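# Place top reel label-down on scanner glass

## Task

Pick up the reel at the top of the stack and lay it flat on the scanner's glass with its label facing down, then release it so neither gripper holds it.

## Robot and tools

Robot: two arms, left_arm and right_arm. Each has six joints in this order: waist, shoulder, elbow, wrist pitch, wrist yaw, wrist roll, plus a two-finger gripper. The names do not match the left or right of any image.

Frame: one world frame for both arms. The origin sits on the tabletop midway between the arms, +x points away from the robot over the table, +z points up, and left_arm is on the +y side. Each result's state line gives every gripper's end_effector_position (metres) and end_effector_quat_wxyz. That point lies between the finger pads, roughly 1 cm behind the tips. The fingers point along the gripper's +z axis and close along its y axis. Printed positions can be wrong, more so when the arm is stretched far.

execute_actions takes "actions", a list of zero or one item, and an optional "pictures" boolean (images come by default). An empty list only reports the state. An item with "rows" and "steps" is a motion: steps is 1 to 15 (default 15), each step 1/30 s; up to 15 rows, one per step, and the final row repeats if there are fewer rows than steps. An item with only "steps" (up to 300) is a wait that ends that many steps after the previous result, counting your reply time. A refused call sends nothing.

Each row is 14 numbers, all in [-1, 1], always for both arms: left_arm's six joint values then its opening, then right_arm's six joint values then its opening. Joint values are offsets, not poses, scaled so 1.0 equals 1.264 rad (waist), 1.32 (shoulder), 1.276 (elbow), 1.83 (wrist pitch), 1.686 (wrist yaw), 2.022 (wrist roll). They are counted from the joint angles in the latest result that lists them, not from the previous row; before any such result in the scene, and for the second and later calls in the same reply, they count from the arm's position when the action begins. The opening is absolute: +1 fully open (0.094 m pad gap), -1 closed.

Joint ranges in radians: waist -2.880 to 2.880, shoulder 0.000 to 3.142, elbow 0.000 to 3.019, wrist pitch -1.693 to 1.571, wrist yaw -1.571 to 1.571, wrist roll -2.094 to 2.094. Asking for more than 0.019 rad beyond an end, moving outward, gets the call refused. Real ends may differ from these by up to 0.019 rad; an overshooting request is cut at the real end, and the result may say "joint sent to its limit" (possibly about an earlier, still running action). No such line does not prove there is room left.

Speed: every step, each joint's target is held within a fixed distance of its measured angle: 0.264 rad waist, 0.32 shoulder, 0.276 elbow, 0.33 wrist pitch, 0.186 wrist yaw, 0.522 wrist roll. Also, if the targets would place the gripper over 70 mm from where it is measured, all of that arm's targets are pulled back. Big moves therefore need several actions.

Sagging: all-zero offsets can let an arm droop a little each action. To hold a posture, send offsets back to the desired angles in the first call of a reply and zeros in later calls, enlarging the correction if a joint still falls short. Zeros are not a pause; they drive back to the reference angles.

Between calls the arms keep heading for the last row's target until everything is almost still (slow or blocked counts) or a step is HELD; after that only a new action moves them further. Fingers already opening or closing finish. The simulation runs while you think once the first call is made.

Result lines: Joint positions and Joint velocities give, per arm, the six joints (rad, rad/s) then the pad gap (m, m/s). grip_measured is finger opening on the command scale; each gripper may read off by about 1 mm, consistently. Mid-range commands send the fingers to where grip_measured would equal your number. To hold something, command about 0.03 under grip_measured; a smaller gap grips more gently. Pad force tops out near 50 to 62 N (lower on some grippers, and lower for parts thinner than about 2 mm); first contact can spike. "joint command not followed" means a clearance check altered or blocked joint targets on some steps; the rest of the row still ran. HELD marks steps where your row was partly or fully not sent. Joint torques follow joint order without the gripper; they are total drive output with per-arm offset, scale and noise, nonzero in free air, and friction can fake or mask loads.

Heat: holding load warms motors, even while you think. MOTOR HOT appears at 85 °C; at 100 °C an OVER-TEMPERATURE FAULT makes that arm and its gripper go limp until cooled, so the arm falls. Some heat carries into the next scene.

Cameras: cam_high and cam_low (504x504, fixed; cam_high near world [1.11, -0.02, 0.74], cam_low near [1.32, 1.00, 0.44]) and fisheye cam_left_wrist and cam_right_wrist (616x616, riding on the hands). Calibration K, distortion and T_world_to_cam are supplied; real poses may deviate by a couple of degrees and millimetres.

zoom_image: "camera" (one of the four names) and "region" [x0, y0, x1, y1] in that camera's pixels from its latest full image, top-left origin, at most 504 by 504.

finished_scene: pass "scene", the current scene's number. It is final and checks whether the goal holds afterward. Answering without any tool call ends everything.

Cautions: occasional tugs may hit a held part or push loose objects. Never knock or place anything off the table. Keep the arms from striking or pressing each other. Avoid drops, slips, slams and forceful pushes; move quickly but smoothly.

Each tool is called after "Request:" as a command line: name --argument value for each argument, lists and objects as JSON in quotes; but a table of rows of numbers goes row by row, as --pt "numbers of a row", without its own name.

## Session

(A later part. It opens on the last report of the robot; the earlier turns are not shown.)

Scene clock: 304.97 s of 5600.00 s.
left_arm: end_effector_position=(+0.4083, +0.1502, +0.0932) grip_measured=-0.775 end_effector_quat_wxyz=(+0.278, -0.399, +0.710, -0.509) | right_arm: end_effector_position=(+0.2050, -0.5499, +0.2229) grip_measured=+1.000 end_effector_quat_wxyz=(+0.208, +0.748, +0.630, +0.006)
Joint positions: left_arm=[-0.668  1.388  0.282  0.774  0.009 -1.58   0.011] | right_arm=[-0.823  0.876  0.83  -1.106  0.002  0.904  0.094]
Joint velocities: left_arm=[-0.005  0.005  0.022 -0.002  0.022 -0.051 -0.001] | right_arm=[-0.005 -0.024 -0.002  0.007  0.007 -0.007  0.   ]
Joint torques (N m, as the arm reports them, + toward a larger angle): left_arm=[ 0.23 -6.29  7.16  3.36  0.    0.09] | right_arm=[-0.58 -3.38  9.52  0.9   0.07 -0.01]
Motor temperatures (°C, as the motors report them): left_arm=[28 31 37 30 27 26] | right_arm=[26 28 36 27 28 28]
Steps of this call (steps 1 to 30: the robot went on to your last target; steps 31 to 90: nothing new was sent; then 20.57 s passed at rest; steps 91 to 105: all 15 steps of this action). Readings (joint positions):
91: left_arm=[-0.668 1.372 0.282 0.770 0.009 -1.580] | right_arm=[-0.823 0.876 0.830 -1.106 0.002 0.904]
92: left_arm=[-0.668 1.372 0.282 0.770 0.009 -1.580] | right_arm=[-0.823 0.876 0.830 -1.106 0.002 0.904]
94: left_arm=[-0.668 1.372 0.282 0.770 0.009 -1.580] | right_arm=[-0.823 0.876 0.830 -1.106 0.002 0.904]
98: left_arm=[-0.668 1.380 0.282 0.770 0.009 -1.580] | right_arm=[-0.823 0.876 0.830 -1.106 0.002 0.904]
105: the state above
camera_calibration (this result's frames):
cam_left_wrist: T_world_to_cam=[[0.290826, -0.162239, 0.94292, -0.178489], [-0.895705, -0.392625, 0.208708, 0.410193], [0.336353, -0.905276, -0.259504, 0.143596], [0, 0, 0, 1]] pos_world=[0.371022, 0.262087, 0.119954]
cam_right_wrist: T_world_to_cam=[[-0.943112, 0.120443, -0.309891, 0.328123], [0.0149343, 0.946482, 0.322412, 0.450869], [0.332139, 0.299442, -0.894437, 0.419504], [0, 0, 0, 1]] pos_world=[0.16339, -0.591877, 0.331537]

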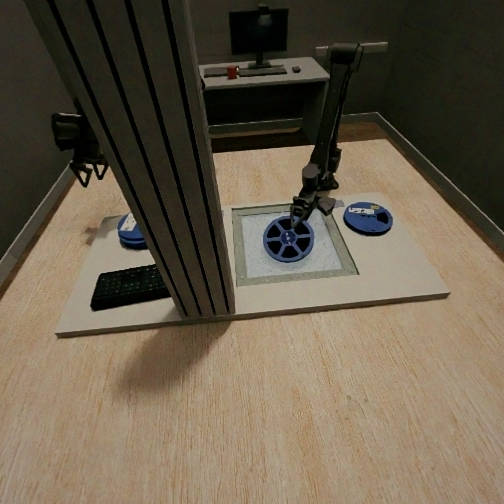

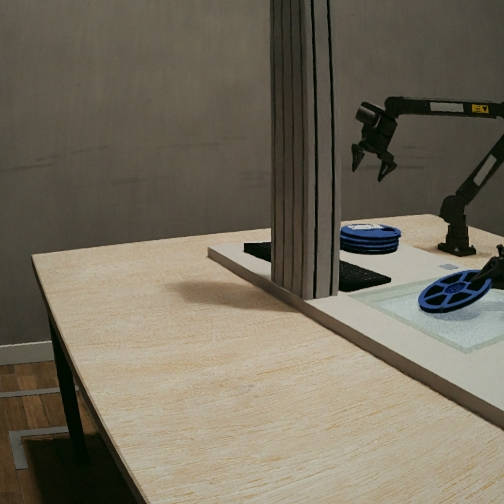

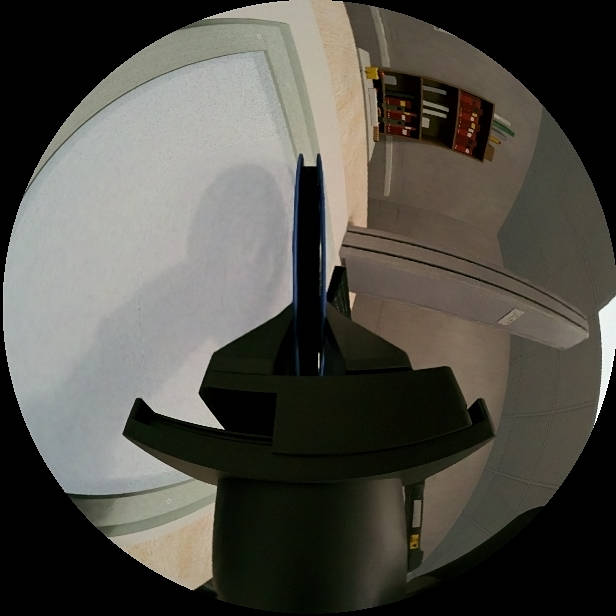

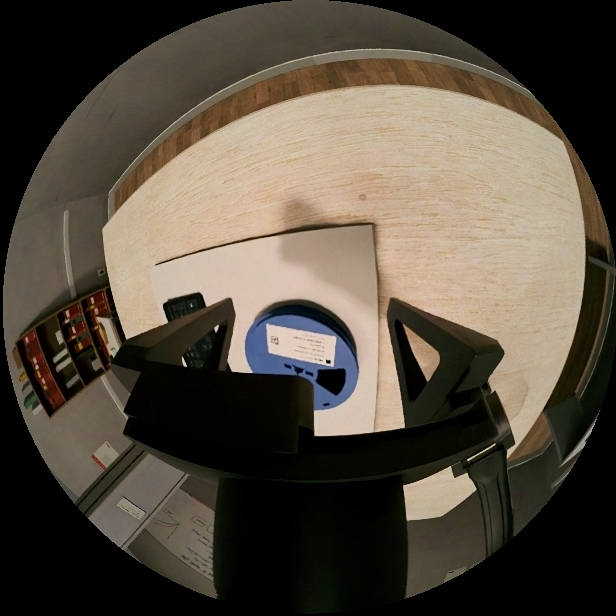

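Request:
execute_actions --actions '[{"rows": [[0,0,0.01,0.008,0,0,-0.79,0,0,0.01,0,0,0,1],[0,0,0.01,0.008,0,0,-0.77,0,0,0.01,0,0,0,1],[0,0,0.01,0.008,0,0,-0.75,0,0,0.01,0,0,0,1],[0,0,0.01,0.008,0,0,-0.73,0,0,0.01,0,0,0,1],[0,0,0.01,0.008,0,0,-0.70,0,0,0.01,0,0,0,1],[0,0,0.01,0.008,0,0,-0.66,0,0,0.01,0,0,0,1],[0,0,0.01,0.008,0,0,-0.61,0,0,0.01,0,0,0,1],[0,0,0.01,0.008,0,0,-0.55,0,0,0.01,0,0,0,1],[0,0,0.01,0.008,0,0,-0.48,0,0,0.01,0,0,0,1],[0,0,0.01,0.008,0,0,-0.41,0,0,0.01,0,0,0,1],[0,0,0.01,0.008,0,0,-0.34,0,0,0.01,0,0,0,1],[0,0,0.01,0.008,0,0,-0.27,0,0,0.01,0,0,0,1],[0,0,0.01,0.008,0,0,-0.2,0,0,0.01,0,0,0,1],[0,0,0.01,0.008,0,0,-0.13,0,0,0.01,0,0,0,1],[0,0,0.01,0.008,0,0,-0.06,0,0,0.01,0,0,0,1]], "steps": 15}]' --pictures false

Request:
execute_actions --actions '[{"rows": [[0,0,0.01,0.008,0,0,0.02,0,0,0.01,0,0,0,1],[0,0,0.01,0.008,0,0,0.1,0,0,0.01,0,0,0,1],[0,0,0.01,0.008,0,0,0.18,0,0,0.01,0,0,0,1],[0,0,0.01,0.008,0,0,0.26,0,0,0.01,0,0,0,1],[0,0,0.01,0.008,0,0,0.34,0,0,0.01,0,0,0,1],[0,0,0.01,0.008,0,0,0.42,0,0,0.01,0,0,0,1],[0,0,0.01,0.008,0,0,0.5,0,0,0.01,0,0,0,1],[0,0,0.01,0.008,0,0,0.58,0,0,0.01,0,0,0,1],[0,0,0.01,0.008,0,0,0.66,0,0,0.01,0,0,0,1],[0,0,0.01,0.008,0,0,0.74,0,0,0.01,0,0,0,1],[0,0,0.01,0.008,0,0,0.81,0,0,0.01,0,0,0,1],[0,0,0.01,0.008,0,0,0.87,0,0,0.01,0,0,0,1],[0,0,0.01,0.008,0,0,0.92,0,0,0.01,0,0,0,1],[0,0,0.01,0.008,0,0,0.96,0,0,0.01,0,0,0,1],[0,0,0.01,0.008,0,0,1,0,0,0.01,0,0,0,1]], "steps": 15}]'

Request:
zoom_image --camera "cam_low" --region '[384, 240, 504, 340]'

Scene clock: 321.30 s of 5600.00 s.
left_arm: end_effector_position=(+0.4083, +0.1502, +0.0932) grip_measured=-0.092 end_effector_quat_wxyz=(+0.278, -0.399, +0.710, -0.509) | right_arm: end_effector_position=(+0.2050, -0.5499, +0.2229) grip_measured=+1.000 end_effector_quat_wxyz=(+0.208, +0.748, +0.630, +0.006)
Joint positions: left_arm=[-0.668  1.388  0.282  0.774  0.009 -1.58   0.043] | right_arm=[-0.823  0.876  0.83  -1.106  0.002  0.904  0.094]
Joint velocities: left_arm=[-0.005 -0.015 -0.017  0.007 -0.051  0.007  0.061] | right_arm=[ 0.015 -0.005 -0.007 -0.007  0.007 -0.022  0.   ]
Joint torques (N m, as the arm reports them, + toward a larger angle): left_arm=[ 0.1  -7.24  7.05  2.75 -0.01  0.07] | right_arm=[-0.57 -3.41  9.52  0.91  0.07 -0.01]
Motor temperatures (°C, as the motors report them): left_arm=[28 31 36 30 27 26] | right_arm=[26 28 36 27 28 28]
Steps of this call (steps 1 to 15: the robot went on to your last target; steps 16 to 90: nothing new was sent; then 12.83 s passed at rest; steps 91 to 105: all 15 steps of this action). Readings (joint positions):
91: left_arm=[-0.668 1.388 0.282 0.774 0.009 -1.580] | right_arm=[-0.823 0.876 0.830 -1.106 0.002 0.904]
92: left_arm=[-0.668 1.388 0.282 0.774 0.009 -1.580] | right_arm=[-0.823 0.876 0.830 -1.106 0.002 0.904]
94: left_arm=[-0.668 1.388 0.282 0.774 0.009 -1.580] | right_arm=[-0.823 0.876 0.830 -1.106 0.002 0.904]
98: left_arm=[-0.668 1.388 0.282 0.774 0.009 -1.580] | right_arm=[-0.823 0.876 0.830 -1.106 0.002 0.904]
105: the state above

Scene clock: 321.80 s of 5600.00 s.
left_arm: end_effector_position=(+0.4083, +0.1502, +0.0932) grip_measured=+0.983 end_effector_quat_wxyz=(+0.278, -0.399, +0.710, -0.509) | right_arm: end_effector_position=(+0.2050, -0.5499, +0.2229) grip_measured=+1.000 end_effector_quat_wxyz=(+0.208, +0.748, +0.630, +0.006)
Joint positions: left_arm=[-0.668  1.388  0.282  0.774  0.009 -1.58   0.093] | right_arm=[-0.823  0.876  0.83  -1.106  0.002  0.904  0.094]
Joint velocities: left_arm=[-0.005  0.005  0.017 -0.002 -0.007 -0.037  0.037] | right_arm=[-0.015 -0.005 -0.012 -0.002 -0.007 -0.037  0.   ]
Joint torques (N m, as the arm reports them, + toward a larger angle): left_arm=[ 0.1  -7.03  7.09  2.84  0.01  0.06] | right_arm=[-0.56 -3.38  9.52  0.9   0.07 -0.01]
Motor temperatures (°C, as the motors report them): left_arm=[28 31 36 30 27 26] | right_arm=[26 28 36 27 28 28]
Steps of this call (steps 1 to 15: all 15 steps of this action). Readings (joint positions):
1: left_arm=[-0.668 1.388 0.282 0.774 0.009 -1.580] | right_arm=[-0.823 0.876 0.830 -1.106 0.002 0.904]
2: left_arm=[-0.668 1.388 0.282 0.774 0.009 -1.580] | right_arm=[-0.823 0.876 0.830 -1.106 0.002 0.904]
4: left_arm=[-0.668 1.388 0.282 0.774 0.009 -1.580] | right_arm=[-0.823 0.876 0.830 -1.106 0.002 0.904]
8: left_arm=[-0.668 1.388 0.282 0.774 0.009 -1.580] | right_arm=[-0.823 0.876 0.830 -1.106 0.002 0.904]
15: the state above
camera_calibration (this result's frames):
cam_left_wrist: T_world_to_cam=[[0.290826, -0.162239, 0.94292, -0.178489], [-0.895705, -0.392625, 0.208708, 0.410193], [0.336353, -0.905276, -0.259504, 0.143596], [0, 0, 0, 1]] pos_world=[0.371022, 0.262087, 0.119954]
cam_right_wrist: T_world_to_cam=[[-0.943112, 0.120443, -0.309891, 0.328123], [0.0149343, 0.946482, 0.322412, 0.450869], [0.332139, 0.299442, -0.894437, 0.419504], [0, 0, 0, 1]] pos_world=[0.16339, -0.591877, 0.331537]

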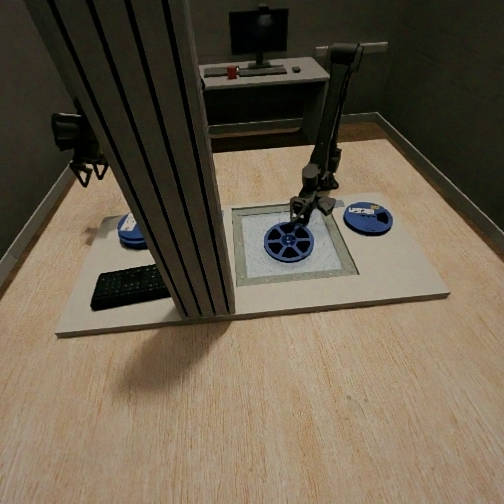

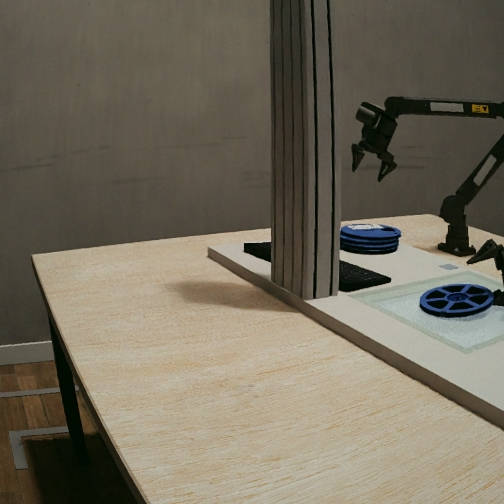

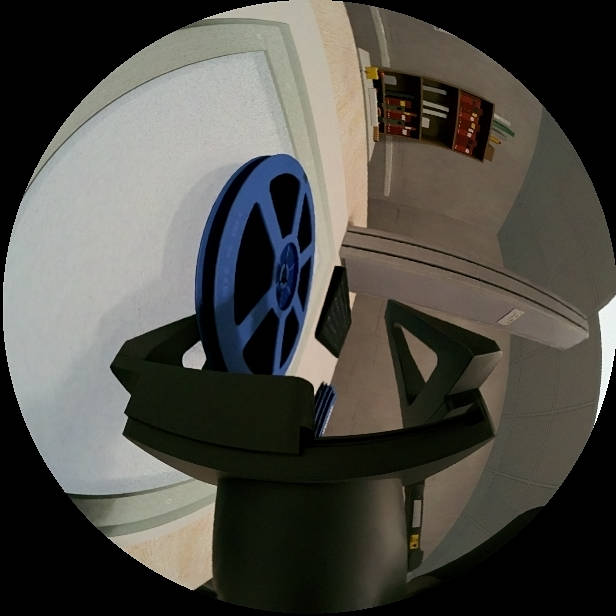

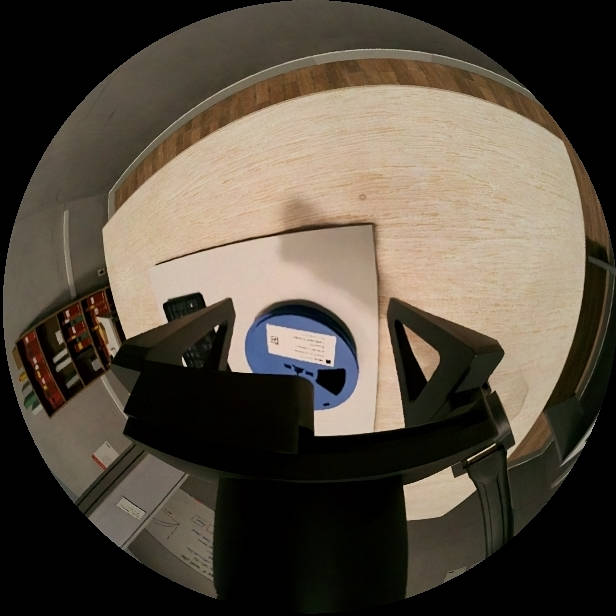

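Region (384, 240, 504, 340) of cam_low's 504x504 image, scaled by 4.200, with more detail than that image has.

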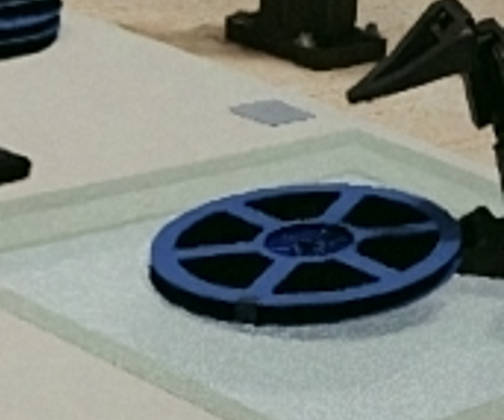

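Request:
execute_actions --actions '[{"rows": [[0,-0.012,0.005,0,0,0,1,0,0,0.01,0,0,0,1],[0,-0.02,0,-0.008,0,0,1,0,0,0.01,0,0,0,1],[0,-0.029,-0.005,-0.014,0,0,1,0,0,0.01,0,0,0,1],[0,-0.038,-0.011,-0.02,0,0,1,0,0,0.01,0,0,0,1],[0,-0.048,-0.017,-0.026,0,0,1,0,0,0.01,0,0,0,1],[0,-0.058,-0.024,-0.032,0,0,1,0,0,0.01,0,0,0,1],[0,-0.068,-0.031,-0.038,0,0,1,0,0,0.01,0,0,0,1],[0,-0.078,-0.038,-0.044,0,0,1,0,0,0.01,0,0,0,1],[0,-0.088,-0.045,-0.05,0,0,1,0,0,0.01,0,0,0,1],[0,-0.098,-0.052,-0.056,0,0,1,0,0,0.01,0,0,0,1],[0,-0.107,-0.058,-0.062,0,0,1,0,0,0.01,0,0,0,1],[0,-0.116,-0.064,-0.068,0,0,1,0,0,0.01,0,0,0,1],[0,-0.124,-0.069,-0.074,0,0,1,0,0,0.01,0,0,0,1],[0,-0.13,-0.073,-0.079,0,0,1,0,0,0.01,0,0,0,1],[0,-0.135,-0.076,-0.083,0,0,1,0,0,0.01,0,0,0,1]], "steps": 15}]' --pictures false

Request:
execute_actions --actions '[{"steps": 8}]'

Request:
zoom_image --camera "cam_low" --region '[384, 240, 504, 340]'

Scene clock: 337.83 s of 5600.00 s.
left_arm: end_effector_position=(+0.3742, +0.1711, +0.0910) grip_measured=+1.000 end_effector_quat_wxyz=(+0.269, -0.406, +0.721, -0.493) | right_arm: end_effector_position=(+0.2050, -0.5499, +0.2229) grip_measured=+1.000 end_effector_quat_wxyz=(+0.208, +0.748, +0.630, +0.006)
Joint positions: left_arm=[-0.668  1.229  0.196  0.654  0.009 -1.58   0.094] | right_arm=[-0.823  0.876  0.83  -1.106  0.002  0.904  0.094]
Joint velocities: left_arm=[-0.015 -0.249 -0.188 -0.286  0.007 -0.066  0.   ] | right_arm=[ 0.005 -0.015  0.012  0.002 -0.022 -0.037  0.   ]
Joint torques (N m, as the arm reports them, + toward a larger angle): left_arm=[ 0.37 -5.56  6.52  1.71  0.    0.03] | right_arm=[-0.56 -3.4   9.52  0.89  0.07 -0.01]
Motor temperatures (°C, as the motors report them): left_arm=[28 31 36 30 27 26] | right_arm=[26 28 36 27 28 28]
Steps of this call (steps 1 to 15: the robot went on to your last target; steps 16 to 90: nothing new was sent; then 12.53 s passed at rest; steps 91 to 105: all 15 steps of this action). Readings (joint positions):
91: left_arm=[-0.668 1.388 0.282 0.774 0.009 -1.580] | right_arm=[-0.823 0.876 0.830 -1.106 0.002 0.904]
92: left_arm=[-0.668 1.386 0.282 0.774 0.009 -1.580] | right_arm=[-0.823 0.876 0.830 -1.106 0.002 0.904]
94: left_arm=[-0.668 1.376 0.281 0.766 0.009 -1.580] | right_arm=[-0.823 0.876 0.830 -1.106 0.002 0.904]
98: left_arm=[-0.668 1.322 0.259 0.730 0.009 -1.580] | right_arm=[-0.823 0.876 0.830 -1.106 0.002 0.904]
105: the state above

Scene clock: 338.10 s of 5600.00 s.
left_arm: end_effector_position=(+0.3705, +0.1734, +0.0898) grip_measured=+1.000 end_effector_quat_wxyz=(+0.268, -0.407, +0.723, -0.490) | right_arm: end_effector_position=(+0.2050, -0.5499, +0.2229) grip_measured=+1.000 end_effector_quat_wxyz=(+0.208, +0.748, +0.630, +0.006)
Joint positions: left_arm=[-0.668  1.214  0.188  0.64   0.009 -1.58   0.094] | right_arm=[-0.823  0.876  0.83  -1.106  0.002  0.904  0.094]
Joint velocities: left_arm=[ 0.005 -0.024  0.007  0.017  0.007  0.037  0.   ] | right_arm=[-0.015 -0.005  0.012  0.012 -0.007 -0.007  0.   ]
Joint torques (N m, as the arm reports them, + toward a larger angle): left_arm=[ 0.43 -4.96  6.15  1.37 -0.01  0.06] | right_arm=[-0.57 -3.44  9.51  0.89  0.07 -0.01]
Motor temperatures (°C, as the motors report them): left_arm=[28 31 36 30 27 26] | right_arm=[26 28 36 27 28 28]
Steps of this call (steps 1 to 8: the robot went on to your last target). Readings (joint positions):
1: left_arm=[-0.668 1.222 0.191 0.647 0.009 -1.580] | right_arm=[-0.823 0.876 0.830 -1.106 0.002 0.904]
2: left_arm=[-0.668 1.217 0.188 0.644 0.009 -1.580] | right_arm=[-0.823 0.876 0.830 -1.106 0.002 0.904]
4: left_arm=[-0.668 1.214 0.188 0.642 0.009 -1.580] | right_arm=[-0.823 0.876 0.830 -1.106 0.002 0.904]
8: the state above
camera_calibration (this result's frames):
cam_left_wrist: T_world_to_cam=[[0.332747, -0.187906, 0.924105, -0.16989], [-0.885678, -0.398763, 0.237827, 0.380853], [0.32381, -0.897596, -0.299112, 0.18327], [0, 0, 0, 1]] pos_world=[0.334499, 0.28445, 0.121238]
cam_right_wrist: T_world_to_cam=[[-0.943112, 0.120443, -0.309891, 0.328123], [0.0149343, 0.946482, 0.322412, 0.450869], [0.332139, 0.299442, -0.894437, 0.419504], [0, 0, 0, 1]] pos_world=[0.16339, -0.591877, 0.331537]

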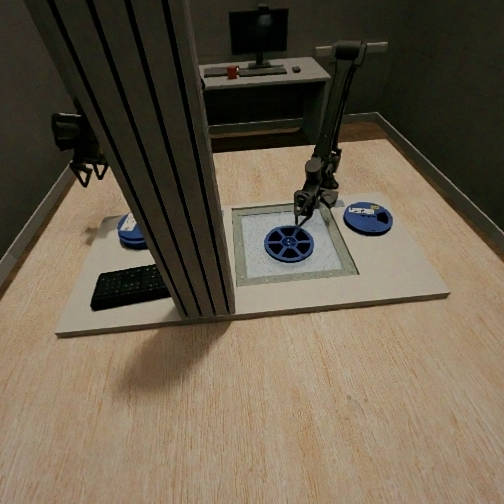

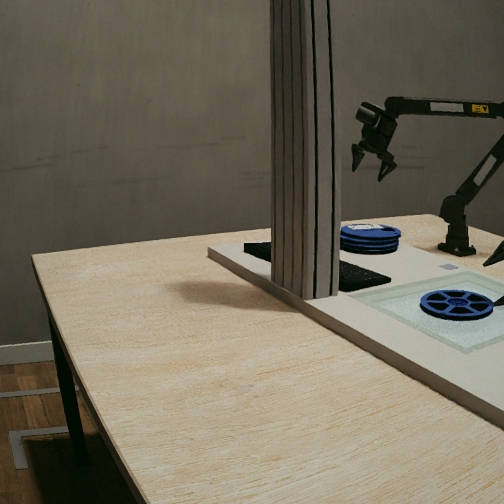

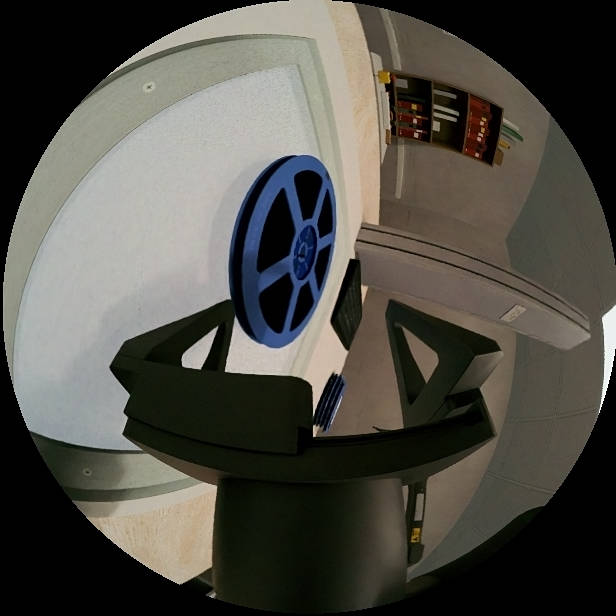

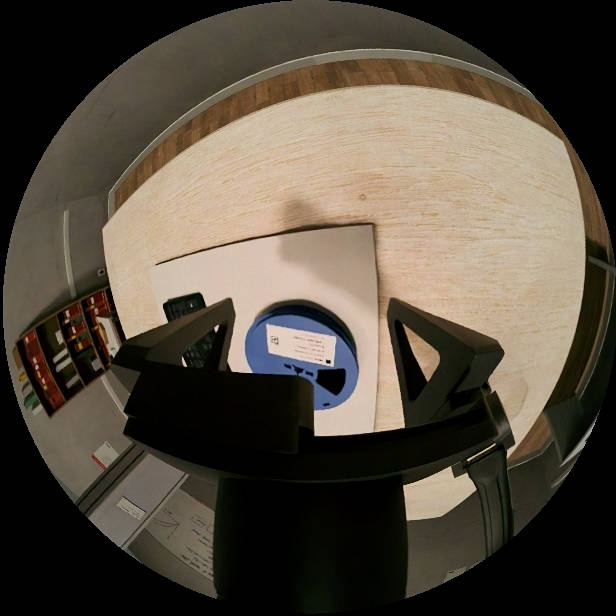

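Region (384, 240, 504, 340) of cam_low's 504x504 image, scaled by 4.200, with more detail than that image has.

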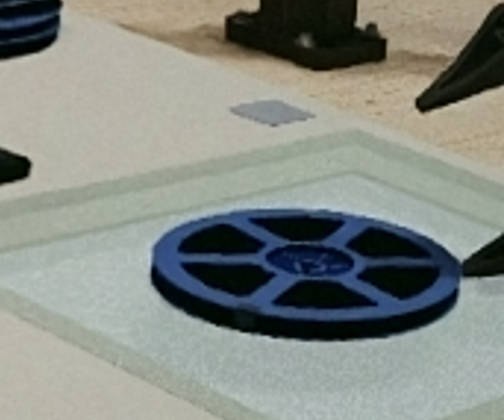

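Request:
execute_actions --actions '[{"rows": [[0,-0.012,-0.004,-0.012,0,0,1,0,0,0.01,0,0,0,1],[0,-0.024,-0.008,-0.015,0,0,1,0,0,0.01,0,0,0,1],[0,-0.038,-0.012,-0.019,0,0,1,0,0,0.01,0,0,0,1],[0,-0.054,-0.017,-0.023,0,0,1,0,0,0.01,0,0,0,1],[0,-0.07,-0.022,-0.027,0,0,1,0,0,0.01,0,0,0,1],[0,-0.087,-0.027,-0.031,0,0,1,0,0,0.01,0,0,0,1],[0,-0.104,-0.031,-0.035,0,0,1,0,0,0.01,0,0,0,1],[0,-0.121,-0.035,-0.039,0,0,1,0,0,0.01,0,0,0,1],[0,-0.138,-0.038,-0.043,0,0,1,0,0,0.01,0,0,0,1],[0,-0.154,-0.04,-0.047,0,0,1,0,0,0.01,0,0,0,1],[0,-0.168,-0.04,-0.05,0,0,1,0,0,0.01,0,0,0,1],[0,-0.18,-0.04,-0.05,0,0,1,0,0,0.01,0,0,0,1],[0,-0.19,-0.04,-0.05,0,0,1,0,0,0.01,0,0,0,1],[0,-0.196,-0.04,-0.05,0,0,1,0,0,0.01,0,0,0,1],[0,-0.2,-0.04,-0.05,0,0,1,0,0,0.01,0,0,0,1]], "steps": 15}]'

Scene clock: 347.87 s of 5600.00 s.
left_arm: end_effector_position=(+0.3547, +0.1831, +0.1412) grip_measured=+1.000 end_effector_quat_wxyz=(+0.295, -0.386, +0.688, -0.539) | right_arm: end_effector_position=(+0.2050, -0.5499, +0.2229) grip_measured=+1.000 end_effector_quat_wxyz=(+0.208, +0.748, +0.630, +0.006)
Joint positions: left_arm=[-0.668  0.96   0.143  0.57   0.009 -1.58   0.094] | right_arm=[-0.823  0.876  0.83  -1.106  0.002  0.904  0.094]
Joint velocities: left_arm=[-0.005 -0.308  0.002 -0.032 -0.007 -0.037  0.   ] | right_arm=[-0.015 -0.005 -0.012  0.007 -0.037 -0.037  0.   ]
Joint torques (N m, as the arm reports them, + toward a larger angle): left_arm=[ 0.12 -1.62  7.76  1.37  0.    0.05] | right_arm=[-0.56 -3.4   9.52  0.89  0.07 -0.01]
Motor temperatures (°C, as the motors report them): left_arm=[28 31 36 30 27 26] | right_arm=[26 28 36 27 28 28]
Steps of this call (steps 1 to 30: the robot went on to your last target; steps 31 to 90: nothing new was sent; then 6.27 s passed at rest; steps 91 to 105: all 15 steps of this action). Readings (joint positions):
91: left_arm=[-0.668 1.213 0.188 0.640 0.009 -1.580] | right_arm=[-0.823 0.876 0.830 -1.106 0.002 0.904]
92: left_arm=[-0.668 1.210 0.188 0.637 0.009 -1.580] | right_arm=[-0.823 0.876 0.830 -1.106 0.002 0.904]
94: left_arm=[-0.668 1.192 0.184 0.627 0.009 -1.580] | right_arm=[-0.823 0.876 0.830 -1.106 0.002 0.904]
98: left_arm=[-0.668 1.105 0.161 0.601 0.009 -1.580] | right_arm=[-0.823 0.876 0.830 -1.106 0.002 0.904]
105: the state above
camera_calibration (this result's frames):
cam_left_wrist: T_world_to_cam=[[0.220213, -0.119006, 0.968165, -0.18927], [-0.909313, -0.384293, 0.15959, 0.375243], [0.353067, -0.915509, -0.19284, 0.190381], [0, 0, 0, 1]] pos_world=[0.315676, 0.295974, 0.160072]
cam_right_wrist: T_world_to_cam=[[-0.943112, 0.120443, -0.309891, 0.328123], [0.0149343, 0.946482, 0.322412, 0.450869], [0.332139, 0.299442, -0.894437, 0.419504], [0, 0, 0, 1]] pos_world=[0.16339, -0.591877, 0.331537]

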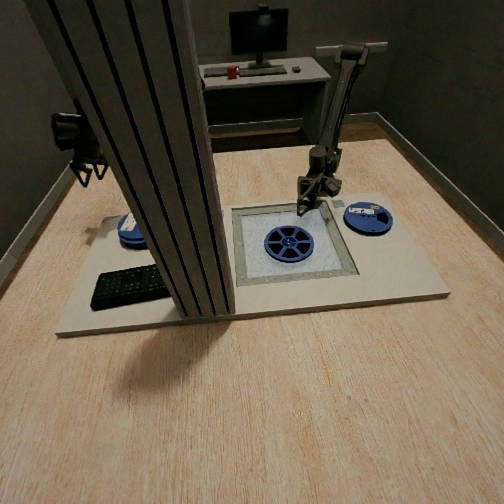

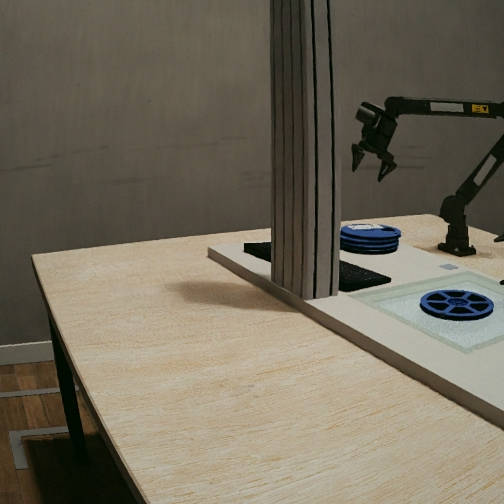

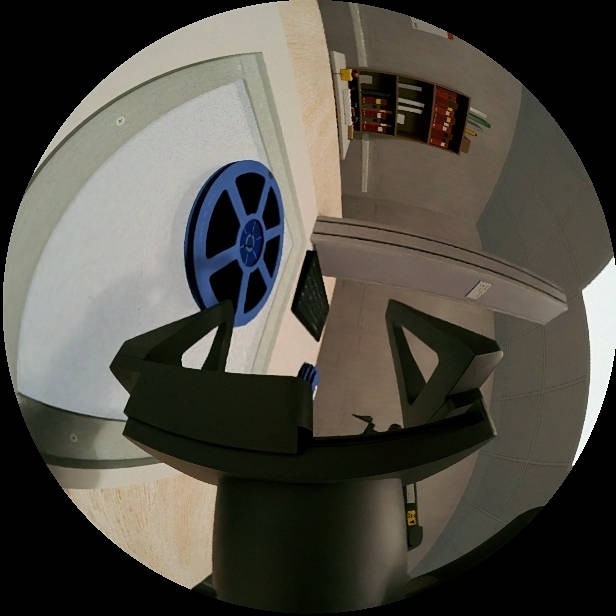

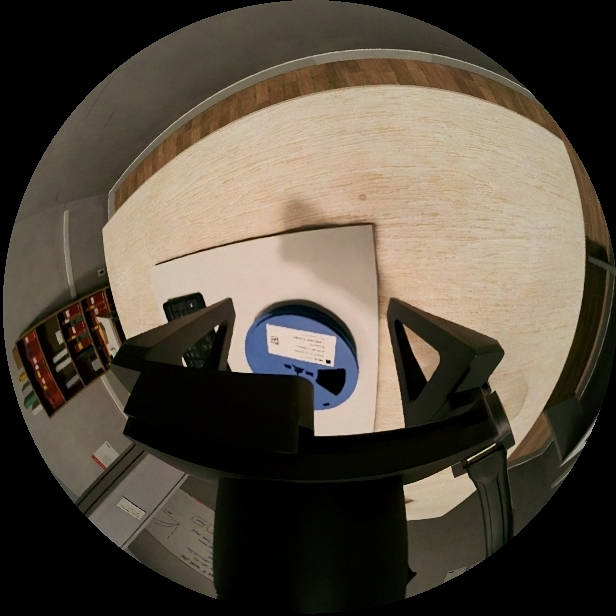

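Request:
finished_scene --scene 2

The scene is finished: the task was done.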